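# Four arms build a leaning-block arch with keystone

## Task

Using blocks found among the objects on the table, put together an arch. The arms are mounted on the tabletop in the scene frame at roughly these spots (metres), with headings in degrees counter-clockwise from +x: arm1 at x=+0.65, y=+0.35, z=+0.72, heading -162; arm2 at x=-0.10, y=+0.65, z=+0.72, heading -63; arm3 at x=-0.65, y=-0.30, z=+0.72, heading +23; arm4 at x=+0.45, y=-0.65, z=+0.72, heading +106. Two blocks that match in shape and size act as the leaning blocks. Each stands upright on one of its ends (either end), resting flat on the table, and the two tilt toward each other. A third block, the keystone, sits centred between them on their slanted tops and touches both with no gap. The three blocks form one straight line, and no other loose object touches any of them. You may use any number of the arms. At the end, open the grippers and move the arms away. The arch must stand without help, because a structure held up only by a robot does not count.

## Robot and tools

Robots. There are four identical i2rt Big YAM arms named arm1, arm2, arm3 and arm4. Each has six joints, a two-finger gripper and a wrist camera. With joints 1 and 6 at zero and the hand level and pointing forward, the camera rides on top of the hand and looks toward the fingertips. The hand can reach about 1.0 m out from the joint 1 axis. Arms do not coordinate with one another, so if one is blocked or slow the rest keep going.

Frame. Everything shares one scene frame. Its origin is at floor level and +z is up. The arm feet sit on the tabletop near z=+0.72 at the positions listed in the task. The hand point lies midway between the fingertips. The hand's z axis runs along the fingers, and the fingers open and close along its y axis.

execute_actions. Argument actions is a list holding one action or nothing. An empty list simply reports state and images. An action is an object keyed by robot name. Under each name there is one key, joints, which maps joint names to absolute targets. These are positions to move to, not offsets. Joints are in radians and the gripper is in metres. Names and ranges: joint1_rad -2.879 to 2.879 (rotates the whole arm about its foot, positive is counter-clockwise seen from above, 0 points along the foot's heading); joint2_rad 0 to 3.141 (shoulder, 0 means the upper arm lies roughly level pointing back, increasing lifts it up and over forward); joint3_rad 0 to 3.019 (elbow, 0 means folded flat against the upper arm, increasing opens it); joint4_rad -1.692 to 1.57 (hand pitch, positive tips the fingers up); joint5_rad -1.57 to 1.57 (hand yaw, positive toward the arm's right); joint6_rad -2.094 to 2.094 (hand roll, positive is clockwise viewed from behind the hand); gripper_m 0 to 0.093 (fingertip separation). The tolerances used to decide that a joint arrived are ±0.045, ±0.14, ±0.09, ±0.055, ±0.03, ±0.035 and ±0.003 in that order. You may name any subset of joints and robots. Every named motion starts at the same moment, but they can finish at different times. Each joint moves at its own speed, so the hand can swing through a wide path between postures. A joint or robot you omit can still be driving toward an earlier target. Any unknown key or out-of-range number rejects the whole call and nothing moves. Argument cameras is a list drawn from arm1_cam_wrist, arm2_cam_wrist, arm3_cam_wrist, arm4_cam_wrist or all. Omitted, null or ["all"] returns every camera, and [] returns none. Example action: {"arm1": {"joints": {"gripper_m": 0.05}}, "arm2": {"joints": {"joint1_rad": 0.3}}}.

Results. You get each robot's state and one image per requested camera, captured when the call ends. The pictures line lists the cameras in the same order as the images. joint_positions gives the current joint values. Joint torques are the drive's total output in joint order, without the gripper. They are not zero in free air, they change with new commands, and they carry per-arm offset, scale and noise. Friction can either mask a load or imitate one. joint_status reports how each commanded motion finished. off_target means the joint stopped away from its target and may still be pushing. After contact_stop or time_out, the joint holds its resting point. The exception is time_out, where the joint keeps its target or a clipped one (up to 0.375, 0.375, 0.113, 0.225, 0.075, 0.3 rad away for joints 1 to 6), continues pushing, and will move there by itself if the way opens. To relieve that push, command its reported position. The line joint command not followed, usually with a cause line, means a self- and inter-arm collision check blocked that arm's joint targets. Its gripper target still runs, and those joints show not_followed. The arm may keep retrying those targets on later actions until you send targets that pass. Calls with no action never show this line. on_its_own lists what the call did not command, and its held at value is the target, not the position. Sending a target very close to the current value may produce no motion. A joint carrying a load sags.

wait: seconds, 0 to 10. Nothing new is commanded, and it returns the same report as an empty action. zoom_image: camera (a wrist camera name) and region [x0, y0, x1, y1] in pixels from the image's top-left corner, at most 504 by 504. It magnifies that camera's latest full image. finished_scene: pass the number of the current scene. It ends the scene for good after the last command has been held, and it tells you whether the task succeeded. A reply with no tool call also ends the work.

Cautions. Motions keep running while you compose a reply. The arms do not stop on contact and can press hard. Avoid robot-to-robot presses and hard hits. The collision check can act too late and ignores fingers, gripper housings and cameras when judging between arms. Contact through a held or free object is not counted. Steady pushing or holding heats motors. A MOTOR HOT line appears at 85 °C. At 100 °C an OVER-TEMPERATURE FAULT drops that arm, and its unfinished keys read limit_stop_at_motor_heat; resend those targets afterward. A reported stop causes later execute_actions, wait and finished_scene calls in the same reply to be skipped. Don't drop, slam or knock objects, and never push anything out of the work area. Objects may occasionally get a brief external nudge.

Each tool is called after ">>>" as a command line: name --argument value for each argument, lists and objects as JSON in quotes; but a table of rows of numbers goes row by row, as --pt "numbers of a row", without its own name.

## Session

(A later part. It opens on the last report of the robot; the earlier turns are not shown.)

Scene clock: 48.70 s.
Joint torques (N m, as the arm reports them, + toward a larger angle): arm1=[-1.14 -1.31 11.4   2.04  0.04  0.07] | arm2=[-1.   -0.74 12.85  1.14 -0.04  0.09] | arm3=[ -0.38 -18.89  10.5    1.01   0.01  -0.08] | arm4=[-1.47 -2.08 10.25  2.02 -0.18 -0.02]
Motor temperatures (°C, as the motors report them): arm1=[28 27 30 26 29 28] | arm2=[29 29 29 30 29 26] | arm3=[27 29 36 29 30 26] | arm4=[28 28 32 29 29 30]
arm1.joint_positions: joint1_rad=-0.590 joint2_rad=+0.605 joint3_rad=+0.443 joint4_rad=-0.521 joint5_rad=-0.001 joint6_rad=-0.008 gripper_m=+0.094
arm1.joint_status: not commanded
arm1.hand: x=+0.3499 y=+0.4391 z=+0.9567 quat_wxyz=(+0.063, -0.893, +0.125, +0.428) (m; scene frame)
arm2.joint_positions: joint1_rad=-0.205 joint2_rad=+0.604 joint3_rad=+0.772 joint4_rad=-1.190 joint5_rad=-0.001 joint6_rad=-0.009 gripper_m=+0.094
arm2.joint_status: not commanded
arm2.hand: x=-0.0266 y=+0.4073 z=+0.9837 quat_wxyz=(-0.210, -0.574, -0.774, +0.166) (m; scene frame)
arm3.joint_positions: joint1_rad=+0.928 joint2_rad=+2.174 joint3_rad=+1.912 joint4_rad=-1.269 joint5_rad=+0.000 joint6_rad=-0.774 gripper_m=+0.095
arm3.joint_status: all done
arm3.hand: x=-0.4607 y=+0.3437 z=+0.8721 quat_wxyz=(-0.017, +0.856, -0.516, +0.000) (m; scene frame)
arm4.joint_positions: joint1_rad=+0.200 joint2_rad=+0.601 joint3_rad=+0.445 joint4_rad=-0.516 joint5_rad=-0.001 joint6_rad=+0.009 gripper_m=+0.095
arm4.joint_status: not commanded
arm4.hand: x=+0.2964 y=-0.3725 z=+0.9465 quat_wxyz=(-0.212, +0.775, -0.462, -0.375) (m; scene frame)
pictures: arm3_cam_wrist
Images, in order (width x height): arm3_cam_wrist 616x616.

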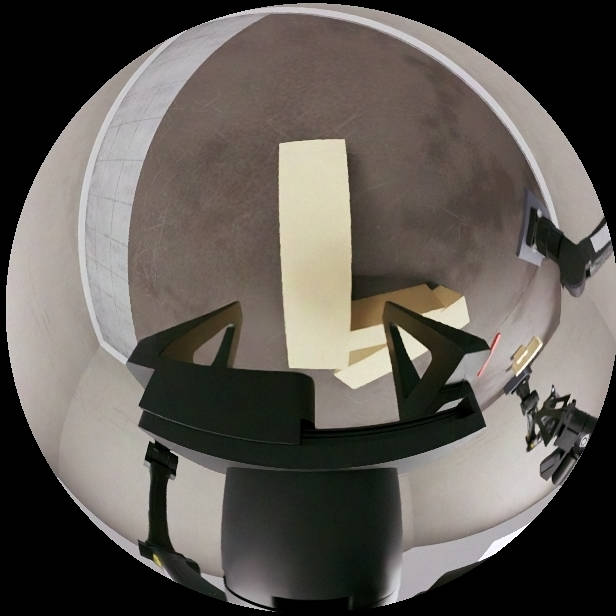

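>>> execute_actions --actions '[{"arm3":{"joints":{"joint2_rad":2.35,"joint4_rad":-1.115}}}]' --cameras '["arm3_cam_wrist"]'

Scene clock: 51.97 s.
Joint torques (N m, as the arm reports them, + toward a larger angle): arm1=[-1.22 -1.41 11.38  2.04  0.04  0.07] | arm2=[-0.82 -0.77 12.87  1.14 -0.02  0.08] | arm3=[ -0.46 -22.45   9.17   0.55  -0.09  -0.04] | arm4=[-2.08 -1.87 10.29  2.04 -0.14 -0.03]
Motor temperatures (°C, as the motors report them): arm1=[28 27 30 26 29 28] | arm2=[29 29 30 30 29 26] | arm3=[27 29 36 29 30 26] | arm4=[28 28 32 29 29 30]
arm1.joint_positions: joint1_rad=-0.590 joint2_rad=+0.605 joint3_rad=+0.443 joint4_rad=-0.521 joint5_rad=-0.001 joint6_rad=-0.008 gripper_m=+0.094
arm1.joint_status: not commanded
arm1.hand: x=+0.3499 y=+0.4391 z=+0.9567 quat_wxyz=(+0.063, -0.893, +0.125, +0.428) (m; scene frame)
arm2.joint_positions: joint1_rad=-0.205 joint2_rad=+0.604 joint3_rad=+0.772 joint4_rad=-1.190 joint5_rad=-0.001 joint6_rad=-0.009 gripper_m=+0.094
arm2.joint_status: not commanded
arm2.hand: x=-0.0266 y=+0.4073 z=+0.9837 quat_wxyz=(-0.210, -0.574, -0.774, +0.166) (m; scene frame)
arm3.joint_positions: joint1_rad=+0.927 joint2_rad=+2.354 joint3_rad=+1.917 joint4_rad=-1.127 joint5_rad=+0.003 joint6_rad=-0.782 gripper_m=+0.095
arm3.joint_status: all done
arm3.hand: x=-0.4545 y=+0.3556 z=+0.7562 quat_wxyz=(-0.002, +0.858, -0.514, +0.005) (m; scene frame)
arm4.joint_positions: joint1_rad=+0.200 joint2_rad=+0.601 joint3_rad=+0.445 joint4_rad=-0.516 joint5_rad=-0.001 joint6_rad=+0.009 gripper_m=+0.095
arm4.joint_status: not commanded
arm4.hand: x=+0.2964 y=-0.3725 z=+0.9465 quat_wxyz=(-0.212, +0.775, -0.462, -0.375) (m; scene frame)
pictures: arm3_cam_wrist
Images, in order (width x height): arm3_cam_wrist 616x616.

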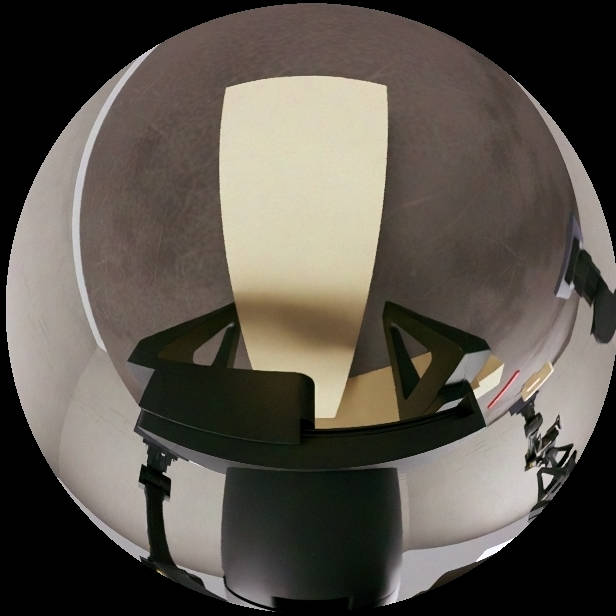

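>>> execute_actions --actions '[{"arm3":{"joints":{"joint1_rad":0.955,"joint2_rad":2.31}}}]' --cameras '["arm3_cam_wrist"]'

Scene clock: 53.57 s.
Joint torques (N m, as the arm reports them, + toward a larger angle): arm1=[-1.12 -1.25 11.43  2.    0.05  0.07] | arm2=[-0.93 -0.93 12.84  1.13 -0.04  0.08] | arm3=[  2.75 -24.59   9.63   0.71  -0.07  -0.04] | arm4=[-1.83 -1.97 10.14  1.9  -0.15 -0.03]
Motor temperatures (°C, as the motors report them): arm1=[28 27 30 26 29 28] | arm2=[29 29 30 30 29 26] | arm3=[27 30 36 29 30 26] | arm4=[28 28 32 29 29 30]
arm1.joint_positions: joint1_rad=-0.590 joint2_rad=+0.605 joint3_rad=+0.443 joint4_rad=-0.521 joint5_rad=-0.001 joint6_rad=-0.008 gripper_m=+0.094
arm1.joint_status: not commanded
arm1.hand: x=+0.3499 y=+0.4391 z=+0.9567 quat_wxyz=(+0.063, -0.893, +0.125, +0.428) (m; scene frame)
arm2.joint_positions: joint1_rad=-0.205 joint2_rad=+0.604 joint3_rad=+0.772 joint4_rad=-1.190 joint5_rad=-0.001 joint6_rad=-0.009 gripper_m=+0.094
arm2.joint_status: not commanded
arm2.hand: x=-0.0266 y=+0.4073 z=+0.9837 quat_wxyz=(-0.210, -0.574, -0.774, +0.166) (m; scene frame)
arm3.joint_positions: joint1_rad=+0.945 joint2_rad=+2.337 joint3_rad=+1.917 joint4_rad=-1.127 joint5_rad=+0.003 joint6_rad=-0.782 gripper_m=+0.095
arm3.joint_status: all done
arm3.hand: x=-0.4658 y=+0.3623 z=+0.7678 quat_wxyz=(-0.011, +0.863, -0.506, +0.003) (m; scene frame)
arm4.joint_positions: joint1_rad=+0.200 joint2_rad=+0.601 joint3_rad=+0.445 joint4_rad=-0.516 joint5_rad=-0.001 joint6_rad=+0.009 gripper_m=+0.095
arm4.joint_status: not commanded
arm4.hand: x=+0.2964 y=-0.3725 z=+0.9465 quat_wxyz=(-0.212, +0.775, -0.462, -0.375) (m; scene frame)
pictures: arm3_cam_wrist
Images, in order (width x height): arm3_cam_wrist 616x616.

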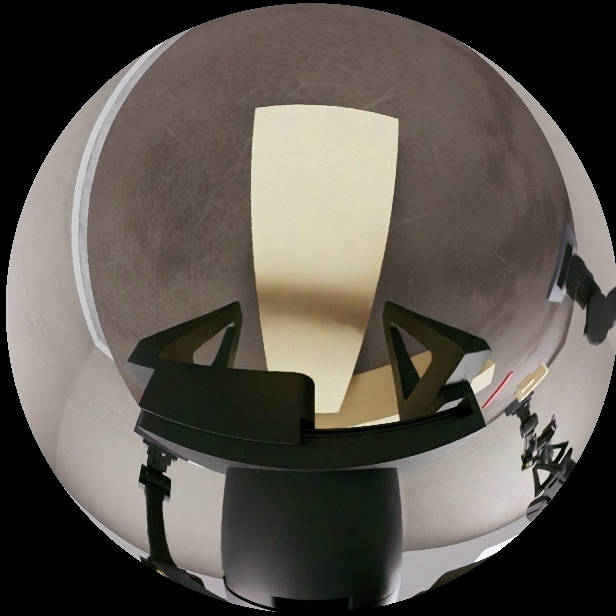

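>>> execute_actions --actions '[{"arm3":{"joints":{"joint2_rad":2.365}}}]' --cameras '[]'

>>> execute_actions --actions '[{"arm3":{"joints":{"gripper_m":0.03}}}]' --cameras '["arm3_cam_wrist"]'

Scene clock: 54.80 s.
Joint torques (N m, as the arm reports them, + toward a larger angle): arm1=[-1.06 -1.31 11.42  1.98  0.04  0.07] | arm2=[-1.07 -0.86 12.83  1.09 -0.02  0.09] | arm3=[  1.52 -20.52   9.43   0.51  -0.11   0.  ] | arm4=[-1.5  -2.2  10.2   1.94 -0.16 -0.04]
Motor temperatures (°C, as the motors report them): arm1=[28 27 30 26 29 28] | arm2=[29 29 30 30 29 26] | arm3=[27 30 36 29 30 26] | arm4=[28 28 32 29 29 30]
arm1.joint_positions: joint1_rad=-0.590 joint2_rad=+0.605 joint3_rad=+0.443 joint4_rad=-0.521 joint5_rad=-0.001 joint6_rad=-0.008 gripper_m=+0.094
arm1.joint_status: not commanded
arm1.hand: x=+0.3499 y=+0.4391 z=+0.9567 quat_wxyz=(+0.063, -0.893, +0.125, +0.428) (m; scene frame)
arm2.joint_positions: joint1_rad=-0.205 joint2_rad=+0.604 joint3_rad=+0.772 joint4_rad=-1.190 joint5_rad=-0.001 joint6_rad=-0.009 gripper_m=+0.094
arm2.joint_status: not commanded
arm2.hand: x=-0.0266 y=+0.4073 z=+0.9837 quat_wxyz=(-0.210, -0.574, -0.774, +0.166) (m; scene frame)
arm3.joint_positions: joint1_rad=+0.945 joint2_rad=+2.346 joint3_rad=+1.917 joint4_rad=-1.127 joint5_rad=+0.003 joint6_rad=-0.782 gripper_m=+0.095
arm3.joint_status: all done
arm3.hand: x=-0.4662 y=+0.3607 z=+0.7617 quat_wxyz=(-0.006, +0.863, -0.506, +0.004) (m; scene frame)
arm4.joint_positions: joint1_rad=+0.200 joint2_rad=+0.601 joint3_rad=+0.445 joint4_rad=-0.516 joint5_rad=-0.001 joint6_rad=+0.009 gripper_m=+0.095
arm4.joint_status: not commanded
arm4.hand: x=+0.2964 y=-0.3725 z=+0.9465 quat_wxyz=(-0.212, +0.775, -0.462, -0.375) (m; scene frame)
pictures: none
No camera images: the call's "cameras" was empty. Leave "cameras" out to get every camera's image.

Scene clock: 55.43 s.
Joint torques (N m, as the arm reports them, + toward a larger angle): arm1=[-1.04 -1.34 11.39  2.04  0.05  0.06] | arm2=[-1.06 -0.84 12.82  1.14 -0.03  0.09] | arm3=[  2.54 -20.57   9.35   0.49  -0.09   0.08] | arm4=[-1.81 -2.33 10.24  2.04 -0.17 -0.03]
Motor temperatures (°C, as the motors report them): arm1=[28 27 30 26 29 28] | arm2=[29 29 30 30 29 26] | arm3=[27 30 36 29 30 26] | arm4=[28 28 32 29 29 30]
arm1.joint_positions: joint1_rad=-0.590 joint2_rad=+0.605 joint3_rad=+0.443 joint4_rad=-0.521 joint5_rad=-0.001 joint6_rad=-0.008 gripper_m=+0.094
arm1.joint_status: not commanded
arm1.hand: x=+0.3499 y=+0.4391 z=+0.9567 quat_wxyz=(+0.063, -0.893, +0.125, +0.428) (m; scene frame)
arm2.joint_positions: joint1_rad=-0.205 joint2_rad=+0.604 joint3_rad=+0.772 joint4_rad=-1.190 joint5_rad=-0.001 joint6_rad=-0.009 gripper_m=+0.094
arm2.joint_status: not commanded
arm2.hand: x=-0.0266 y=+0.4073 z=+0.9837 quat_wxyz=(-0.210, -0.574, -0.774, +0.166) (m; scene frame)
arm3.joint_positions: joint1_rad=+0.945 joint2_rad=+2.346 joint3_rad=+1.917 joint4_rad=-1.126 joint5_rad=+0.002 joint6_rad=-0.783 gripper_m=+0.059
arm3.joint_status: gripper_m off_target (ended at +0.059, target +0.030)
arm3.hand: x=-0.4663 y=+0.3609 z=+0.7614 quat_wxyz=(-0.006, +0.863, -0.505, +0.003) (m; scene frame)
arm4.joint_positions: joint1_rad=+0.200 joint2_rad=+0.601 joint3_rad=+0.445 joint4_rad=-0.516 joint5_rad=-0.001 joint6_rad=+0.009 gripper_m=+0.095
arm4.joint_status: not commanded
arm4.hand: x=+0.2964 y=-0.3725 z=+0.9465 quat_wxyz=(-0.212, +0.775, -0.462, -0.375) (m; scene frame)
pictures: arm3_cam_wrist
Images, in order (width x height): arm3_cam_wrist 616x616.

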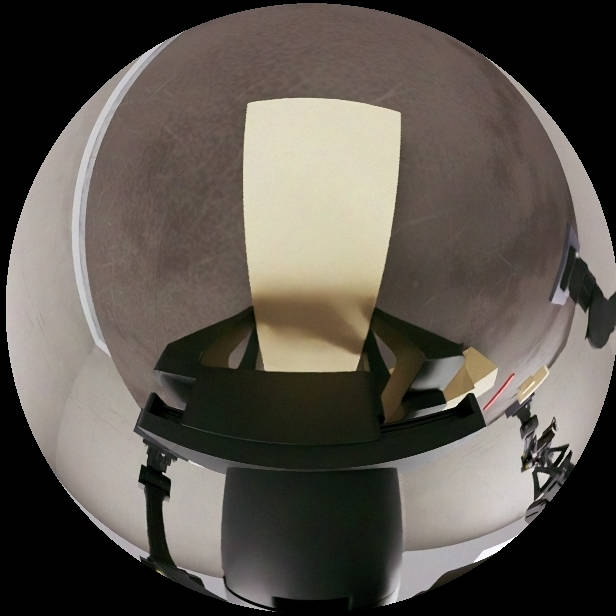

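>>> execute_actions --actions '[{"arm3":{"joints":{"gripper_m":0.075,"joint2_rad":2.395}}}]' --cameras '[]'

>>> execute_actions --actions '[{"arm3":{"joints":{"gripper_m":0.03}}}]' --cameras '["arm3_cam_wrist"]'

Scene clock: 59.10 s.
Joint torques (N m, as the arm reports them, + toward a larger angle): arm1=[-1.06 -1.26 11.42  2.01  0.04  0.07] | arm2=[-0.88 -0.73 12.86  1.12 -0.03  0.09] | arm3=[  2.41 -20.05   9.07   0.45  -0.1    0.  ] | arm4=[-2.41 -2.02 10.31  1.85 -0.16 -0.03]
Motor temperatures (°C, as the motors report them): arm1=[28 27 31 26 29 28] | arm2=[29 29 30 30 29 26] | arm3=[27 30 35 29 30 26] | arm4=[28 28 32 29 29 30]
arm1.joint_positions: joint1_rad=-0.590 joint2_rad=+0.605 joint3_rad=+0.443 joint4_rad=-0.521 joint5_rad=-0.001 joint6_rad=-0.008 gripper_m=+0.094
arm1.joint_status: not commanded
arm1.hand: x=+0.3499 y=+0.4391 z=+0.9567 quat_wxyz=(+0.063, -0.893, +0.125, +0.428) (m; scene frame)
arm2.joint_positions: joint1_rad=-0.205 joint2_rad=+0.604 joint3_rad=+0.772 joint4_rad=-1.190 joint5_rad=-0.001 joint6_rad=-0.009 gripper_m=+0.094
arm2.joint_status: not commanded
arm2.hand: x=-0.0266 y=+0.4073 z=+0.9837 quat_wxyz=(-0.210, -0.574, -0.774, +0.166) (m; scene frame)
arm3.joint_positions: joint1_rad=+0.946 joint2_rad=+2.376 joint3_rad=+1.917 joint4_rad=-1.126 joint5_rad=+0.002 joint6_rad=-0.784 gripper_m=+0.075
arm3.joint_status: all done
arm3.hand: x=-0.4682 y=+0.3553 z=+0.7415 quat_wxyz=(+0.008, +0.863, -0.505, +0.007) (m; scene frame)
arm4.joint_positions: joint1_rad=+0.200 joint2_rad=+0.601 joint3_rad=+0.445 joint4_rad=-0.516 joint5_rad=-0.001 joint6_rad=+0.009 gripper_m=+0.095
arm4.joint_status: not commanded
arm4.hand: x=+0.2964 y=-0.3725 z=+0.9465 quat_wxyz=(-0.212, +0.775, -0.462, -0.375) (m; scene frame)
pictures: none
No camera images: the call's "cameras" was empty. Leave "cameras" out to get every camera's image.

Scene clock: 59.70 s.
Joint torques (N m, as the arm reports them, + toward a larger angle): arm1=[-1.2  -1.27 11.42  2.03  0.05  0.06] | arm2=[-0.91 -0.69 12.83  1.14 -0.04  0.1 ] | arm3=[  1.64 -20.69   9.33   0.4   -0.09   0.  ] | arm4=[-1.63 -2.08 10.23  2.04 -0.18 -0.04]
Motor temperatures (°C, as the motors report them): arm1=[28 27 31 26 29 28] | arm2=[29 29 30 30 29 26] | arm3=[27 30 35 29 30 26] | arm4=[28 28 32 29 29 30]
arm1.joint_positions: joint1_rad=-0.590 joint2_rad=+0.605 joint3_rad=+0.443 joint4_rad=-0.521 joint5_rad=-0.001 joint6_rad=-0.008 gripper_m=+0.094
arm1.joint_status: not commanded
arm1.hand: x=+0.3499 y=+0.4391 z=+0.9567 quat_wxyz=(+0.063, -0.893, +0.125, +0.428) (m; scene frame)
arm2.joint_positions: joint1_rad=-0.205 joint2_rad=+0.604 joint3_rad=+0.772 joint4_rad=-1.190 joint5_rad=-0.001 joint6_rad=-0.009 gripper_m=+0.094
arm2.joint_status: not commanded
arm2.hand: x=-0.0266 y=+0.4073 z=+0.9837 quat_wxyz=(-0.210, -0.574, -0.774, +0.166) (m; scene frame)
arm3.joint_positions: joint1_rad=+0.946 joint2_rad=+2.376 joint3_rad=+1.917 joint4_rad=-1.124 joint5_rad=+0.003 joint6_rad=-0.785 gripper_m=+0.059
arm3.joint_status: gripper_m off_target (ended at +0.059, target +0.030)
arm3.hand: x=-0.4682 y=+0.3557 z=+0.7415 quat_wxyz=(+0.007, +0.863, -0.504, +0.008) (m; scene frame)
arm4.joint_positions: joint1_rad=+0.200 joint2_rad=+0.601 joint3_rad=+0.445 joint4_rad=-0.516 joint5_rad=-0.001 joint6_rad=+0.009 gripper_m=+0.095
arm4.joint_status: not commanded
arm4.hand: x=+0.2964 y=-0.3725 z=+0.9465 quat_wxyz=(-0.212, +0.775, -0.462, -0.375) (m; scene frame)
pictures: arm3_cam_wrist
Images, in order (width x height): arm3_cam_wrist 616x616.

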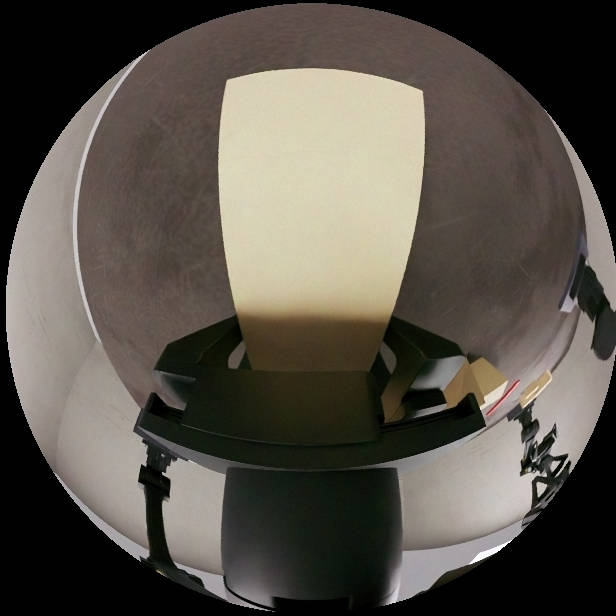

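>>> execute_actions --actions '[{"arm3":{"joints":{"joint2_rad":1.95,"joint4_rad":-1.55}},"arm2":{"joints":{"joint1_rad":0.1,"joint2_rad":0.4,"joint3_rad":0.9}}}]' --cameras '[]'

>>> execute_actions --actions '[{"arm3":{"joints":{"joint1_rad":0.1,"joint2_rad":1.5,"joint3_rad":1.2,"joint4_rad":-0.1,"joint6_rad":0}}}]'

Scene clock: 62.07 s.
Joint torques (N m, as the arm reports them, + toward a larger angle): arm1=[-1.01 -1.37 11.38  2.03  0.04  0.07] | arm2=[-0.95  3.77 12.16  1.76 -0.03  0.09] | arm3=[  1.63 -20.59  11.41  -0.79  -0.03   0.  ] | arm4=[-2.32 -2.34 10.29  1.95 -0.16 -0.04]
Motor temperatures (°C, as the motors report them): arm1=[28 27 31 26 29 28] | arm2=[29 29 30 30 29 26] | arm3=[27 30 35 29 30 26] | arm4=[28 28 32 29 29 30]
arm1.joint_positions: joint1_rad=-0.590 joint2_rad=+0.605 joint3_rad=+0.443 joint4_rad=-0.521 joint5_rad=-0.001 joint6_rad=-0.008 gripper_m=+0.094
arm1.joint_status: not commanded
arm1.hand: x=+0.3499 y=+0.4391 z=+0.9567 quat_wxyz=(+0.063, -0.893, +0.125, +0.428) (m; scene frame)
arm2.joint_positions: joint1_rad=+0.094 joint2_rad=+0.389 joint3_rad=+0.875 joint4_rad=-1.193 joint5_rad=-0.001 joint6_rad=-0.009 gripper_m=+0.094
arm2.joint_status: all done
arm2.hand: x=+0.0262 y=+0.4648 z=+1.0832 quat_wxyz=(-0.361, -0.427, -0.804, +0.201) (m; scene frame)
arm3.joint_positions: joint1_rad=+0.946 joint2_rad=+1.976 joint3_rad=+1.904 joint4_rad=-1.536 joint5_rad=+0.002 joint6_rad=-0.785 gripper_m=+0.059
arm3.joint_status: all done
arm3.hand: x=-0.4903 y=+0.2846 z=+0.9920 quat_wxyz=(+0.019, +0.863, -0.504, +0.010) (m; scene frame)
arm4.joint_positions: joint1_rad=+0.200 joint2_rad=+0.601 joint3_rad=+0.445 joint4_rad=-0.516 joint5_rad=-0.001 joint6_rad=+0.009 gripper_m=+0.095
arm4.joint_status: not commanded
arm4.hand: x=+0.2964 y=-0.3725 z=+0.9465 quat_wxyz=(-0.212, +0.775, -0.462, -0.375) (m; scene frame)
pictures: none
No camera images: the call's "cameras" was empty. Leave "cameras" out to get every camera's image.

Scene clock: 63.80 s.
Joint torques (N m, as the arm reports them, + toward a larger angle): arm1=[-1.03 -1.32 11.42  2.01  0.03  0.07] | arm2=[-0.84  3.73 12.15  1.67 -0.03  0.07] | arm3=[  1.3  -15.31  12.16   3.91   0.03   0.07] | arm4=[-1.47 -2.   10.22  1.89 -0.17 -0.04]
Motor temperatures (°C, as the motors report them): arm1=[28 27 31 26 29 28] | arm2=[29 29 30 30 29 26] | arm3=[27 30 35 29 30 26] | arm4=[28 28 32 29 29 30]
arm1.joint_positions: joint1_rad=-0.590 joint2_rad=+0.605 joint3_rad=+0.443 joint4_rad=-0.521 joint5_rad=-0.001 joint6_rad=-0.008 gripper_m=+0.094
arm1.joint_status: not commanded
arm1.hand: x=+0.3499 y=+0.4391 z=+0.9567 quat_wxyz=(+0.063, -0.893, +0.125, +0.428) (m; scene frame)
arm2.joint_positions: joint1_rad=+0.094 joint2_rad=+0.389 joint3_rad=+0.875 joint4_rad=-1.193 joint5_rad=-0.001 joint6_rad=-0.009 gripper_m=+0.094
arm2.joint_status: not commanded
arm2.hand: x=+0.0262 y=+0.4648 z=+1.0832 quat_wxyz=(-0.361, -0.427, -0.804, +0.201) (m; scene frame)
arm3.joint_positions: joint1_rad=+0.103 joint2_rad=+1.525 joint3_rad=+1.176 joint4_rad=-0.152 joint5_rad=+0.002 joint6_rad=-0.011 gripper_m=+0.059
arm3.joint_status: all done
arm3.hand: x=-0.0726 y=-0.0134 z=+1.0811 quat_wxyz=(-0.499, +0.201, -0.836, -0.108) (m; scene frame)
arm4.joint_positions: joint1_rad=+0.200 joint2_rad=+0.601 joint3_rad=+0.445 joint4_rad=-0.516 joint5_rad=-0.001 joint6_rad=+0.009 gripper_m=+0.095
arm4.joint_status: not commanded
arm4.hand: x=+0.2964 y=-0.3725 z=+0.9465 quat_wxyz=(-0.212, +0.775, -0.462, -0.375) (m; scene frame)
pictures: arm1_cam_wrist, arm2_cam_wrist, arm3_cam_wrist, arm4_cam_wrist
Images, in order (width x height): arm1_cam_wrist 616x616, arm2_cam_wrist 616x616, arm3_cam_wrist 616x616, arm4_cam_wrist 616x616.

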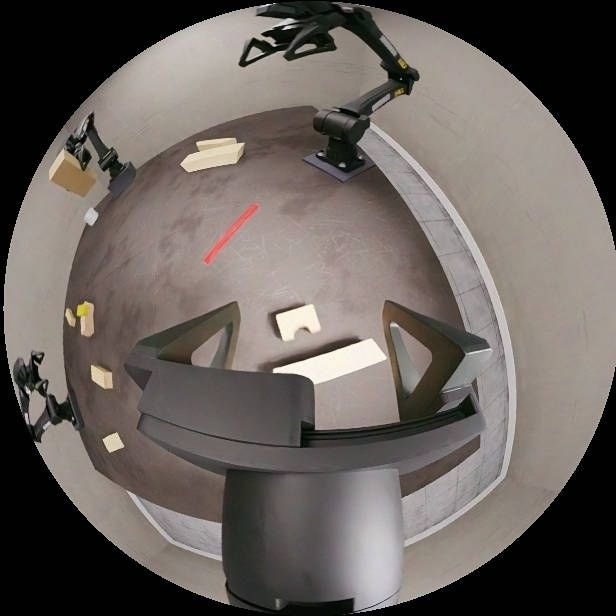

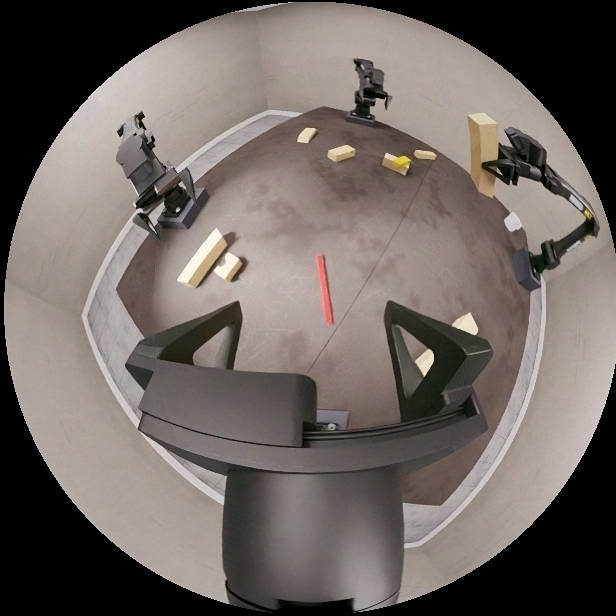

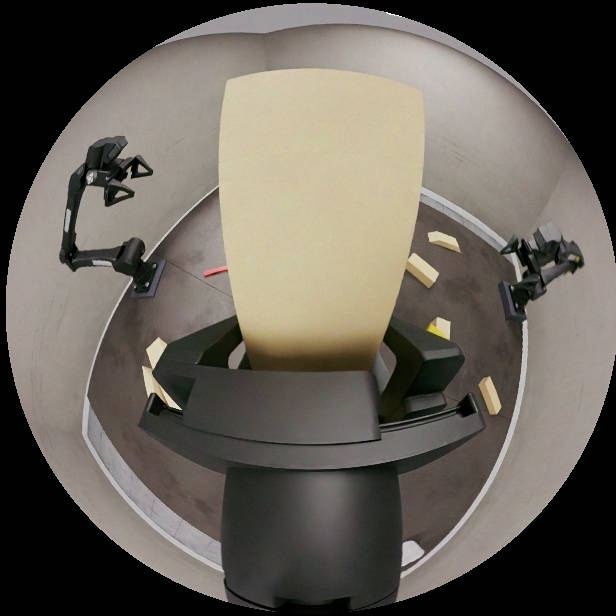

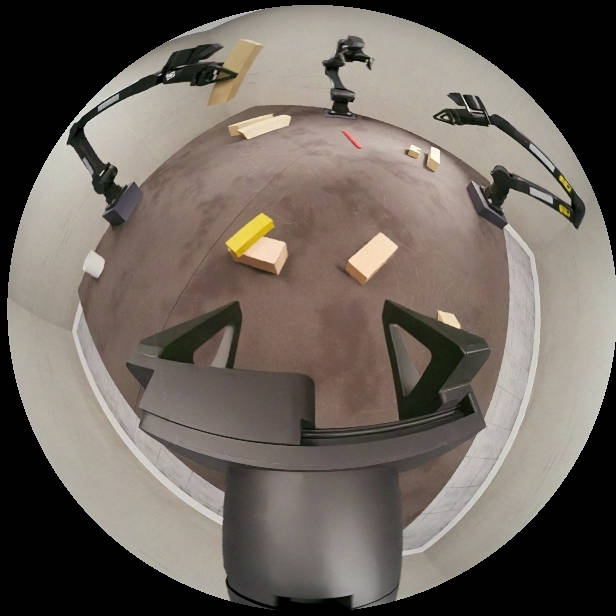

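>>> zoom_image --camera "arm4_cam_wrist" --region '[150, 20, 310, 150]'

>>> zoom_image --camera "arm2_cam_wrist" --region '[440, 100, 560, 210]'

Region (150, 20, 310, 150) of arm4_cam_wrist's 616x616 image, scaled by 3.150, with more detail than that image has; it fills the top 410 rows of this view, and the rest is white.

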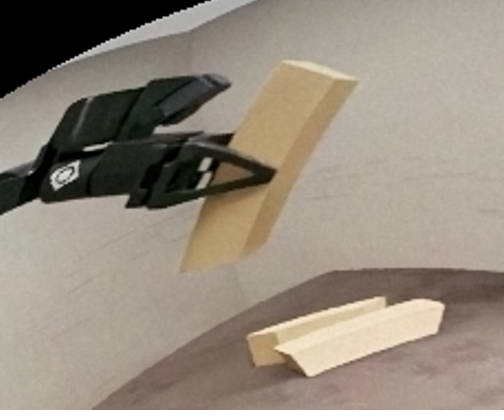

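Region (440, 100, 560, 210) of arm2_cam_wrist's 616x616 image, scaled by 4.200, with more detail than that image has; it fills the top 462 rows of this view, and the rest is white.

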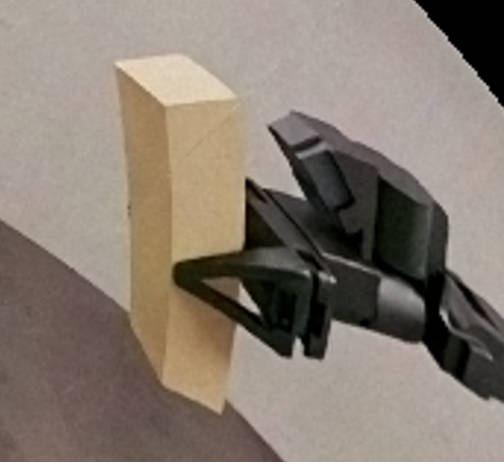

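>>> execute_actions --actions '[{"arm2":{"joints":{"joint1_rad":-0.956,"joint2_rad":1.43,"joint3_rad":1.17,"joint4_rad":-1.28}}}]' --cameras '["arm2_cam_wrist"]'

Scene clock: 66.13 s.
Joint torques (N m, as the arm reports them, + toward a larger angle): arm1=[-1.08 -1.27 11.38  2.    0.04  0.07] | arm2=[ -1.44 -11.58  10.13   0.22  -0.01   0.09] | arm3=[  0.55 -15.39  12.2    4.12  -0.04   0.14] | arm4=[-1.76 -1.8  10.22  1.91 -0.14 -0.03]
Motor temperatures (°C, as the motors report them): arm1=[28 27 31 26 29 28] | arm2=[29 29 30 30 29 26] | arm3=[27 30 36 29 30 26] | arm4=[28 28 32 29 29 30]
arm1.joint_positions: joint1_rad=-0.590 joint2_rad=+0.605 joint3_rad=+0.443 joint4_rad=-0.521 joint5_rad=-0.001 joint6_rad=-0.008 gripper_m=+0.094
arm1.joint_status: not commanded
arm1.hand: x=+0.3499 y=+0.4391 z=+0.9567 quat_wxyz=(+0.063, -0.893, +0.125, +0.428) (m; scene frame)
arm2.joint_positions: joint1_rad=-0.960 joint2_rad=+1.417 joint3_rad=+1.163 joint4_rad=-1.272 joint5_rad=-0.001 joint6_rad=-0.009 gripper_m=+0.094
arm2.joint_status: all done
arm2.hand: x=-0.2857 y=+0.2849 z=+0.9046 quat_wxyz=(-0.007, -0.851, -0.525, +0.024) (m; scene frame)
arm3.joint_positions: joint1_rad=+0.103 joint2_rad=+1.525 joint3_rad=+1.176 joint4_rad=-0.152 joint5_rad=+0.002 joint6_rad=-0.011 gripper_m=+0.059
arm3.joint_status: not commanded
arm3.hand: x=-0.0726 y=-0.0134 z=+1.0811 quat_wxyz=(-0.499, +0.201, -0.836, -0.108) (m; scene frame)
arm4.joint_positions: joint1_rad=+0.200 joint2_rad=+0.601 joint3_rad=+0.445 joint4_rad=-0.516 joint5_rad=-0.001 joint6_rad=+0.009 gripper_m=+0.095
arm4.joint_status: not commanded
arm4.hand: x=+0.2964 y=-0.3725 z=+0.9465 quat_wxyz=(-0.212, +0.775, -0.462, -0.375) (m; scene frame)
pictures: arm2_cam_wrist
Images, in order (width x height): arm2_cam_wrist 616x616.

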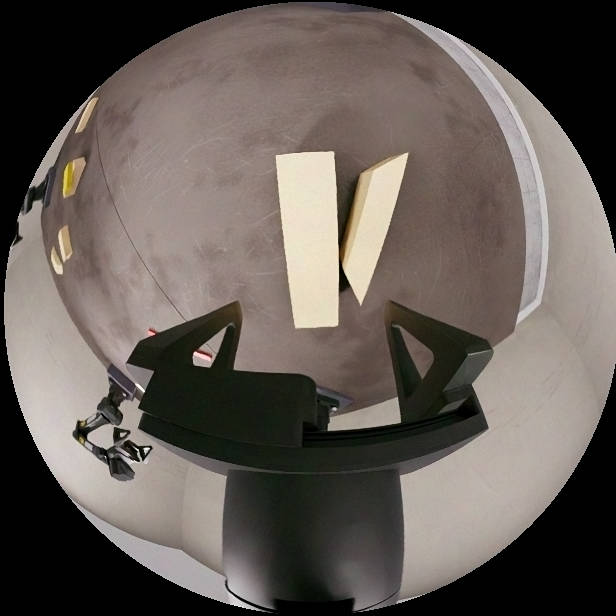

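>>> execute_actions --actions '[{"arm2":{"joints":{"joint1_rad":-0.91,"joint2_rad":1.665,"joint3_rad":1.235,"joint4_rad":-1.126,"joint6_rad":-0.07,"gripper_m":0.085}}}]' --cameras '["arm2_cam_wrist"]'

Scene clock: 68.00 s.
Joint torques (N m, as the arm reports them, + toward a larger angle): arm1=[-1.03 -1.29 11.43  2.05  0.04  0.07] | arm2=[ -1.46 -16.84  10.67   0.82  -0.03  -0.14] | arm3=[  0.7  -14.55  12.15   3.99  -0.01   0.16] | arm4=[-1.97 -1.86 10.21  1.83 -0.15 -0.08]
Motor temperatures (°C, as the motors report them): arm1=[28 27 31 26 29 28] | arm2=[29 29 30 30 29 26] | arm3=[27 30 36 29 30 26] | arm4=[28 28 33 29 29 30]
arm1.joint_positions: joint1_rad=-0.590 joint2_rad=+0.605 joint3_rad=+0.443 joint4_rad=-0.521 joint5_rad=-0.001 joint6_rad=-0.008 gripper_m=+0.094
arm1.joint_status: not commanded
arm1.hand: x=+0.3499 y=+0.4391 z=+0.9567 quat_wxyz=(+0.063, -0.893, +0.125, +0.428) (m; scene frame)
arm2.joint_positions: joint1_rad=-0.911 joint2_rad=+1.669 joint3_rad=+1.210 joint4_rad=-1.134 joint5_rad=-0.001 joint6_rad=-0.059 gripper_m=+0.085
arm2.joint_status: all done
arm2.hand: x=-0.2900 y=+0.2294 z=+0.8166 quat_wxyz=(+0.011, -0.824, -0.567, -0.006) (m; scene frame)
arm3.joint_positions: joint1_rad=+0.103 joint2_rad=+1.525 joint3_rad=+1.176 joint4_rad=-0.152 joint5_rad=+0.002 joint6_rad=-0.011 gripper_m=+0.059
arm3.joint_status: not commanded
arm3.hand: x=-0.0726 y=-0.0134 z=+1.0811 quat_wxyz=(-0.499, +0.201, -0.836, -0.108) (m; scene frame)
arm4.joint_positions: joint1_rad=+0.200 joint2_rad=+0.601 joint3_rad=+0.445 joint4_rad=-0.516 joint5_rad=-0.001 joint6_rad=+0.009 gripper_m=+0.095
arm4.joint_status: not commanded
arm4.hand: x=+0.2964 y=-0.3725 z=+0.9465 quat_wxyz=(-0.212, +0.775, -0.462, -0.375) (m; scene frame)
pictures: arm2_cam_wrist
Images, in order (width x height): arm2_cam_wrist 616x616.

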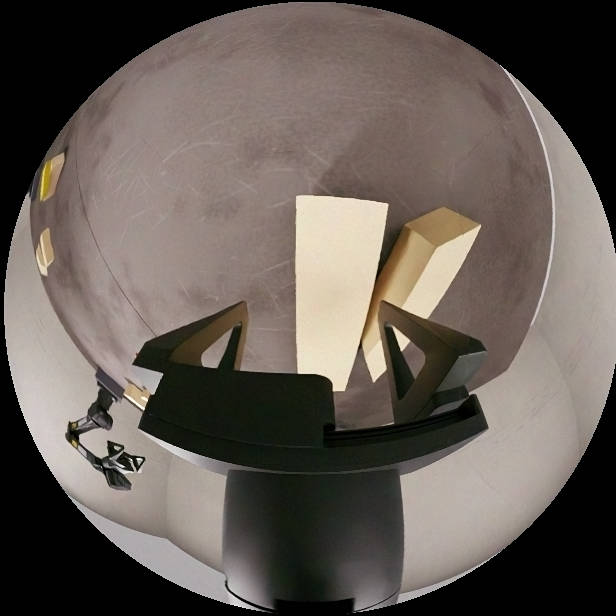

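>>> execute_actions --actions '[{"arm2":{"joints":{"joint1_rad":-0.945,"joint2_rad":1.72,"joint3_rad":1.21,"joint4_rad":-1.04}}}]' --cameras '["arm2_cam_wrist"]'

Scene clock: 69.17 s.
Joint torques (N m, as the arm reports them, + toward a larger angle): arm1=[-1.1  -1.32 11.42  2.01  0.04  0.07] | arm2=[ -1.9  -14.62   8.78   1.07  -0.02  -0.13] | arm3=[  1.09 -14.79  12.29   3.96  -0.04   0.14] | arm4=[-1.6  -2.08 10.24  1.97 -0.16 -0.02]
Motor temperatures (°C, as the motors report them): arm1=[28 27 31 26 29 28] | arm2=[29 29 30 30 29 26] | arm3=[27 30 36 29 30 26] | arm4=[28 28 33 29 29 30]
arm1.joint_positions: joint1_rad=-0.590 joint2_rad=+0.605 joint3_rad=+0.443 joint4_rad=-0.521 joint5_rad=-0.001 joint6_rad=-0.008 gripper_m=+0.094
arm1.joint_status: not commanded
arm1.hand: x=+0.3499 y=+0.4391 z=+0.9567 quat_wxyz=(+0.063, -0.893, +0.125, +0.428) (m; scene frame)
arm2.joint_positions: joint1_rad=-0.942 joint2_rad=+1.692 joint3_rad=+1.210 joint4_rad=-1.050 joint5_rad=-0.001 joint6_rad=-0.059 gripper_m=+0.085
arm2.joint_status: all done
arm2.hand: x=-0.3114 y=+0.2178 z=+0.8063 quat_wxyz=(-0.005, -0.832, -0.554, +0.021) (m; scene frame)
arm3.joint_positions: joint1_rad=+0.103 joint2_rad=+1.525 joint3_rad=+1.176 joint4_rad=-0.152 joint5_rad=+0.002 joint6_rad=-0.011 gripper_m=+0.059
arm3.joint_status: not commanded
arm3.hand: x=-0.0726 y=-0.0134 z=+1.0811 quat_wxyz=(-0.499, +0.201, -0.836, -0.108) (m; scene frame)
arm4.joint_positions: joint1_rad=+0.200 joint2_rad=+0.601 joint3_rad=+0.445 joint4_rad=-0.516 joint5_rad=-0.001 joint6_rad=+0.009 gripper_m=+0.095
arm4.joint_status: not commanded
arm4.hand: x=+0.2964 y=-0.3725 z=+0.9465 quat_wxyz=(-0.212, +0.775, -0.462, -0.375) (m; scene frame)
pictures: arm2_cam_wrist
Images, in order (width x height): arm2_cam_wrist 616x616.

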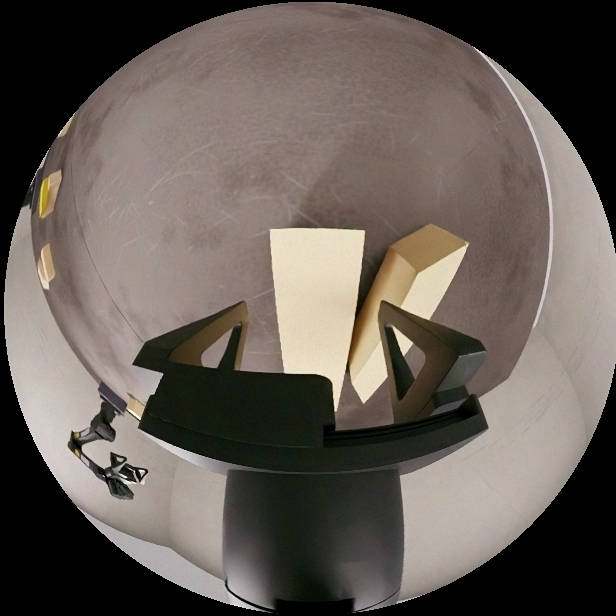

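>>> execute_actions --actions '[{"arm2":{"joints":{"gripper_m":0.071}}}]' --cameras '[]'

>>> execute_actions --actions '[{"arm2":{"joints":{"joint2_rad":1.80,"joint3_rad":1.18,"joint4_rad":-0.96}}}]' --cameras '["arm2_cam_wrist"]'

Scene clock: 69.90 s.
Joint torques (N m, as the arm reports them, + toward a larger angle): arm1=[-1.01 -1.22 11.38  1.98  0.04  0.07] | arm2=[ -1.96 -14.31   8.77   1.05  -0.03  -0.14] | arm3=[  1.47 -15.08  12.25   3.86   0.02   0.07] | arm4=[-1.45 -2.11 10.18  1.92 -0.16 -0.04]
Motor temperatures (°C, as the motors report them): arm1=[28 27 31 26 29 28] | arm2=[29 29 30 30 29 26] | arm3=[27 30 36 29 30 26] | arm4=[28 28 33 29 29 30]
arm1.joint_positions: joint1_rad=-0.590 joint2_rad=+0.605 joint3_rad=+0.443 joint4_rad=-0.521 joint5_rad=-0.001 joint6_rad=-0.008 gripper_m=+0.094
arm1.joint_status: not commanded
arm1.hand: x=+0.3499 y=+0.4391 z=+0.9567 quat_wxyz=(+0.063, -0.893, +0.125, +0.428) (m; scene frame)
arm2.joint_positions: joint1_rad=-0.942 joint2_rad=+1.692 joint3_rad=+1.210 joint4_rad=-1.050 joint5_rad=-0.001 joint6_rad=-0.060 gripper_m=+0.071
arm2.joint_status: all done
arm2.hand: x=-0.3114 y=+0.2178 z=+0.8063 quat_wxyz=(-0.005, -0.832, -0.555, +0.021) (m; scene frame)
arm3.joint_positions: joint1_rad=+0.103 joint2_rad=+1.525 joint3_rad=+1.176 joint4_rad=-0.152 joint5_rad=+0.002 joint6_rad=-0.011 gripper_m=+0.059
arm3.joint_status: not commanded
arm3.hand: x=-0.0726 y=-0.0134 z=+1.0811 quat_wxyz=(-0.499, +0.201, -0.836, -0.108) (m; scene frame)
arm4.joint_positions: joint1_rad=+0.200 joint2_rad=+0.601 joint3_rad=+0.445 joint4_rad=-0.516 joint5_rad=-0.001 joint6_rad=+0.009 gripper_m=+0.095
arm4.joint_status: not commanded
arm4.hand: x=+0.2964 y=-0.3725 z=+0.9465 quat_wxyz=(-0.212, +0.775, -0.462, -0.375) (m; scene frame)
pictures: none
No camera images: the call's "cameras" was empty. Leave "cameras" out to get every camera's image.

Scene clock: 70.77 s.
Joint torques (N m, as the arm reports them, + toward a larger angle): arm1=[-0.95 -1.34 11.39  2.02  0.04  0.07] | arm2=[ -2.08 -16.43   8.4    0.88  -0.02  -0.13] | arm3=[  0.54 -16.28  12.18   3.92  -0.03   0.13] | arm4=[-1.79 -2.16 10.24  1.89 -0.14 -0.05]
Motor temperatures (°C, as the motors report them): arm1=[28 27 31 26 29 28] | arm2=[29 29 30 30 29 26] | arm3=[27 30 36 29 30 26] | arm4=[28 28 33 29 29 30]
arm1.joint_positions: joint1_rad=-0.590 joint2_rad=+0.605 joint3_rad=+0.443 joint4_rad=-0.521 joint5_rad=-0.001 joint6_rad=-0.008 gripper_m=+0.094
arm1.joint_status: not commanded
arm1.hand: x=+0.3499 y=+0.4391 z=+0.9567 quat_wxyz=(+0.063, -0.893, +0.125, +0.428) (m; scene frame)
arm2.joint_positions: joint1_rad=-0.942 joint2_rad=+1.788 joint3_rad=+1.176 joint4_rad=-0.969 joint5_rad=-0.001 joint6_rad=-0.060 gripper_m=+0.071
arm2.joint_status: all done
arm2.hand: x=-0.3106 y=+0.2212 z=+0.7513 quat_wxyz=(+0.007, -0.832, -0.555, -0.001) (m; scene frame)
arm3.joint_positions: joint1_rad=+0.103 joint2_rad=+1.525 joint3_rad=+1.176 joint4_rad=-0.152 joint5_rad=+0.002 joint6_rad=-0.011 gripper_m=+0.059
arm3.joint_status: not commanded
arm3.hand: x=-0.0726 y=-0.0134 z=+1.0811 quat_wxyz=(-0.499, +0.201, -0.836, -0.108) (m; scene frame)
arm4.joint_positions: joint1_rad=+0.200 joint2_rad=+0.601 joint3_rad=+0.445 joint4_rad=-0.516 joint5_rad=-0.001 joint6_rad=+0.009 gripper_m=+0.095
arm4.joint_status: not commanded
arm4.hand: x=+0.2964 y=-0.3725 z=+0.9465 quat_wxyz=(-0.212, +0.775, -0.462, -0.375) (m; scene frame)
pictures: arm2_cam_wrist
Images, in order (width x height): arm2_cam_wrist 616x616.

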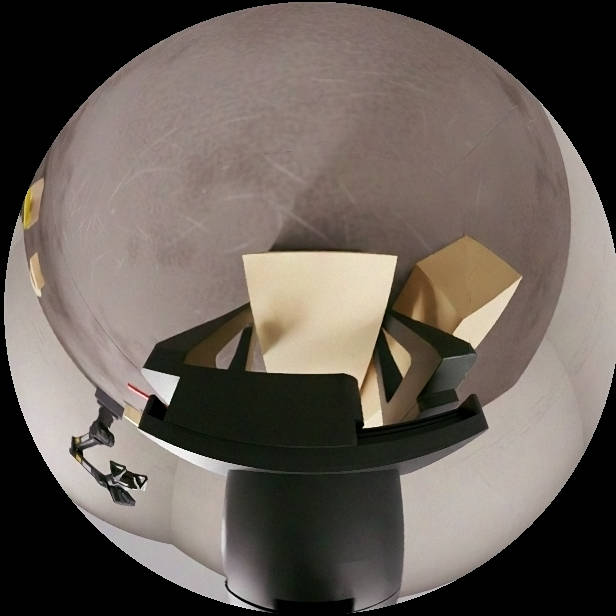

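>>> execute_actions --actions '[{"arm2":{"joints":{"gripper_m":0.03}}}]' --cameras '[]'

>>> execute_actions --actions '[{"arm2":{"joints":{"joint2_rad":1.45,"joint4_rad":-1.30}}}]'

Scene clock: 71.93 s.
Joint torques (N m, as the arm reports them, + toward a larger angle): arm1=[-1.15 -1.3  11.38  1.98  0.04  0.06] | arm2=[ -2.05 -16.54   8.36   0.88  -0.08  -0.12] | arm3=[  1.16 -16.18  12.07   3.89  -0.02   0.15] | arm4=[-2.07 -1.74 10.32  1.94 -0.15 -0.03]
Motor temperatures (°C, as the motors report them): arm1=[28 27 31 26 29 28] | arm2=[29 29 30 30 29 26] | arm3=[27 30 36 29 30 26] | arm4=[28 28 33 29 29 30]
arm1.joint_positions: joint1_rad=-0.590 joint2_rad=+0.605 joint3_rad=+0.443 joint4_rad=-0.521 joint5_rad=-0.001 joint6_rad=-0.008 gripper_m=+0.094
arm1.joint_status: not commanded
arm1.hand: x=+0.3499 y=+0.4391 z=+0.9567 quat_wxyz=(+0.063, -0.893, +0.125, +0.428) (m; scene frame)
arm2.joint_positions: joint1_rad=-0.942 joint2_rad=+1.788 joint3_rad=+1.176 joint4_rad=-0.968 joint5_rad=+0.000 joint6_rad=-0.060 gripper_m=+0.059
arm2.joint_status: gripper_m off_target (ended at +0.059, target +0.030)
arm2.hand: x=-0.3111 y=+0.2211 z=+0.7513 quat_wxyz=(+0.008, -0.832, -0.555, +0.000) (m; scene frame)
arm3.joint_positions: joint1_rad=+0.103 joint2_rad=+1.525 joint3_rad=+1.176 joint4_rad=-0.152 joint5_rad=+0.002 joint6_rad=-0.011 gripper_m=+0.059
arm3.joint_status: not commanded
arm3.hand: x=-0.0726 y=-0.0134 z=+1.0811 quat_wxyz=(-0.499, +0.201, -0.836, -0.108) (m; scene frame)
arm4.joint_positions: joint1_rad=+0.200 joint2_rad=+0.601 joint3_rad=+0.445 joint4_rad=-0.516 joint5_rad=-0.001 joint6_rad=+0.009 gripper_m=+0.095
arm4.joint_status: not commanded
arm4.hand: x=+0.2964 y=-0.3725 z=+0.9465 quat_wxyz=(-0.212, +0.775, -0.462, -0.375) (m; scene frame)
pictures: none
No camera images: the call's "cameras" was empty. Leave "cameras" out to get every camera's image.

Scene clock: 73.20 s.
Joint torques (N m, as the arm reports them, + toward a larger angle): arm1=[-1.08 -1.3  11.39  2.04  0.04  0.07] | arm2=[ -1.96 -12.21  10.95   0.02  -0.08  -0.13] | arm3=[  0.47 -15.44  12.11   3.83  -0.02   0.15] | arm4=[-2.34 -2.22 10.1   1.85 -0.11 -0.04]
Motor temperatures (°C, as the motors report them): arm1=[28 27 31 26 29 28] | arm2=[29 29 30 30 29 26] | arm3=[27 30 36 29 30 26] | arm4=[28 28 33 29 29 30]
arm1.joint_positions: joint1_rad=-0.590 joint2_rad=+0.605 joint3_rad=+0.443 joint4_rad=-0.521 joint5_rad=-0.001 joint6_rad=-0.008 gripper_m=+0.094
arm1.joint_status: not commanded
arm1.hand: x=+0.3499 y=+0.4391 z=+0.9567 quat_wxyz=(+0.063, -0.893, +0.125, +0.428) (m; scene frame)
arm2.joint_positions: joint1_rad=-0.942 joint2_rad=+1.441 joint3_rad=+1.160 joint4_rad=-1.289 joint5_rad=+0.000 joint6_rad=-0.060 gripper_m=+0.059
arm2.joint_status: all done
arm2.hand: x=-0.2773 y=+0.2857 z=+0.8941 quat_wxyz=(+0.005, -0.832, -0.555, +0.005) (m; scene frame)
arm3.joint_positions: joint1_rad=+0.103 joint2_rad=+1.525 joint3_rad=+1.176 joint4_rad=-0.152 joint5_rad=+0.002 joint6_rad=-0.011 gripper_m=+0.059
arm3.joint_status: not commanded
arm3.hand: x=-0.0726 y=-0.0134 z=+1.0811 quat_wxyz=(-0.499, +0.201, -0.836, -0.108) (m; scene frame)
arm4.joint_positions: joint1_rad=+0.200 joint2_rad=+0.601 joint3_rad=+0.445 joint4_rad=-0.516 joint5_rad=-0.001 joint6_rad=+0.009 gripper_m=+0.095
arm4.joint_status: not commanded
arm4.hand: x=+0.2964 y=-0.3725 z=+0.9465 quat_wxyz=(-0.212, +0.775, -0.462, -0.375) (m; scene frame)
pictures: arm1_cam_wrist, arm2_cam_wrist, arm3_cam_wrist, arm4_cam_wrist
Images, in order (width x height): arm1_cam_wrist 616x616, arm2_cam_wrist 616x616, arm3_cam_wrist 616x616, arm4_cam_wrist 616x616.

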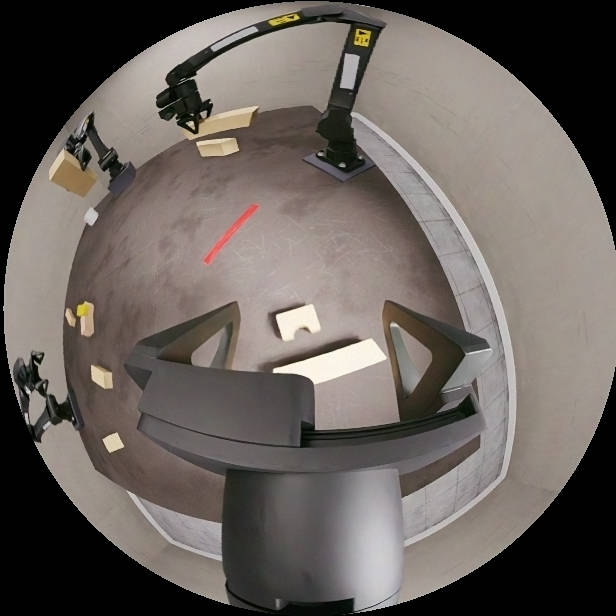

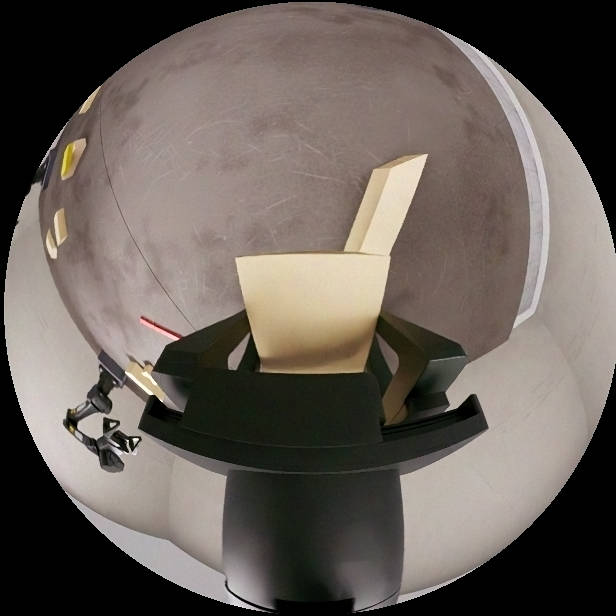

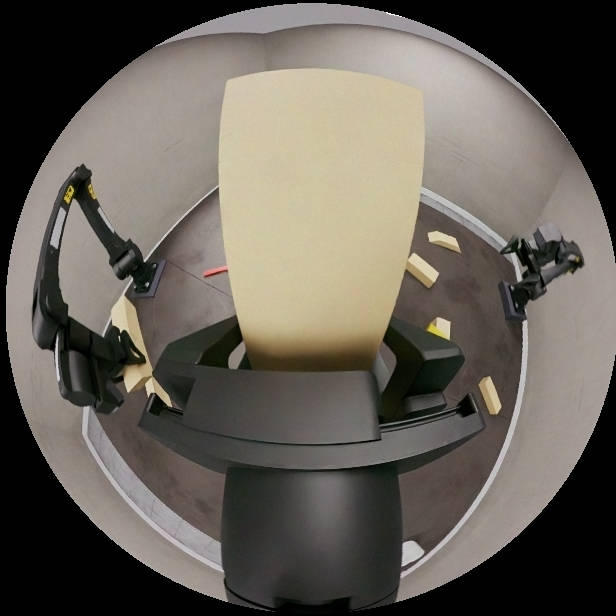

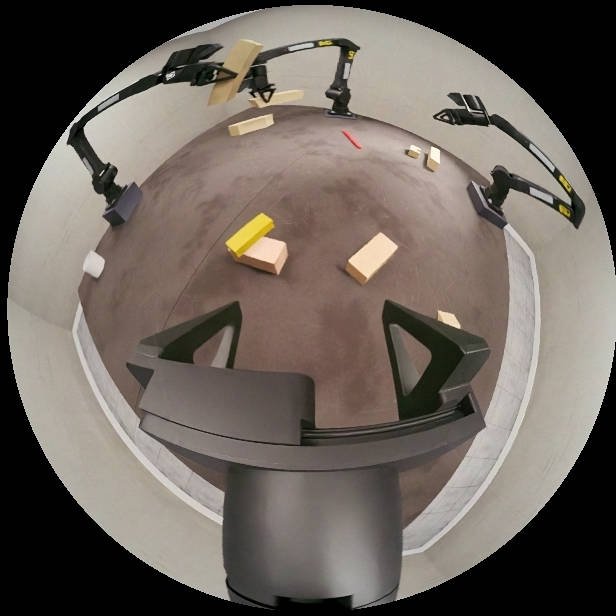

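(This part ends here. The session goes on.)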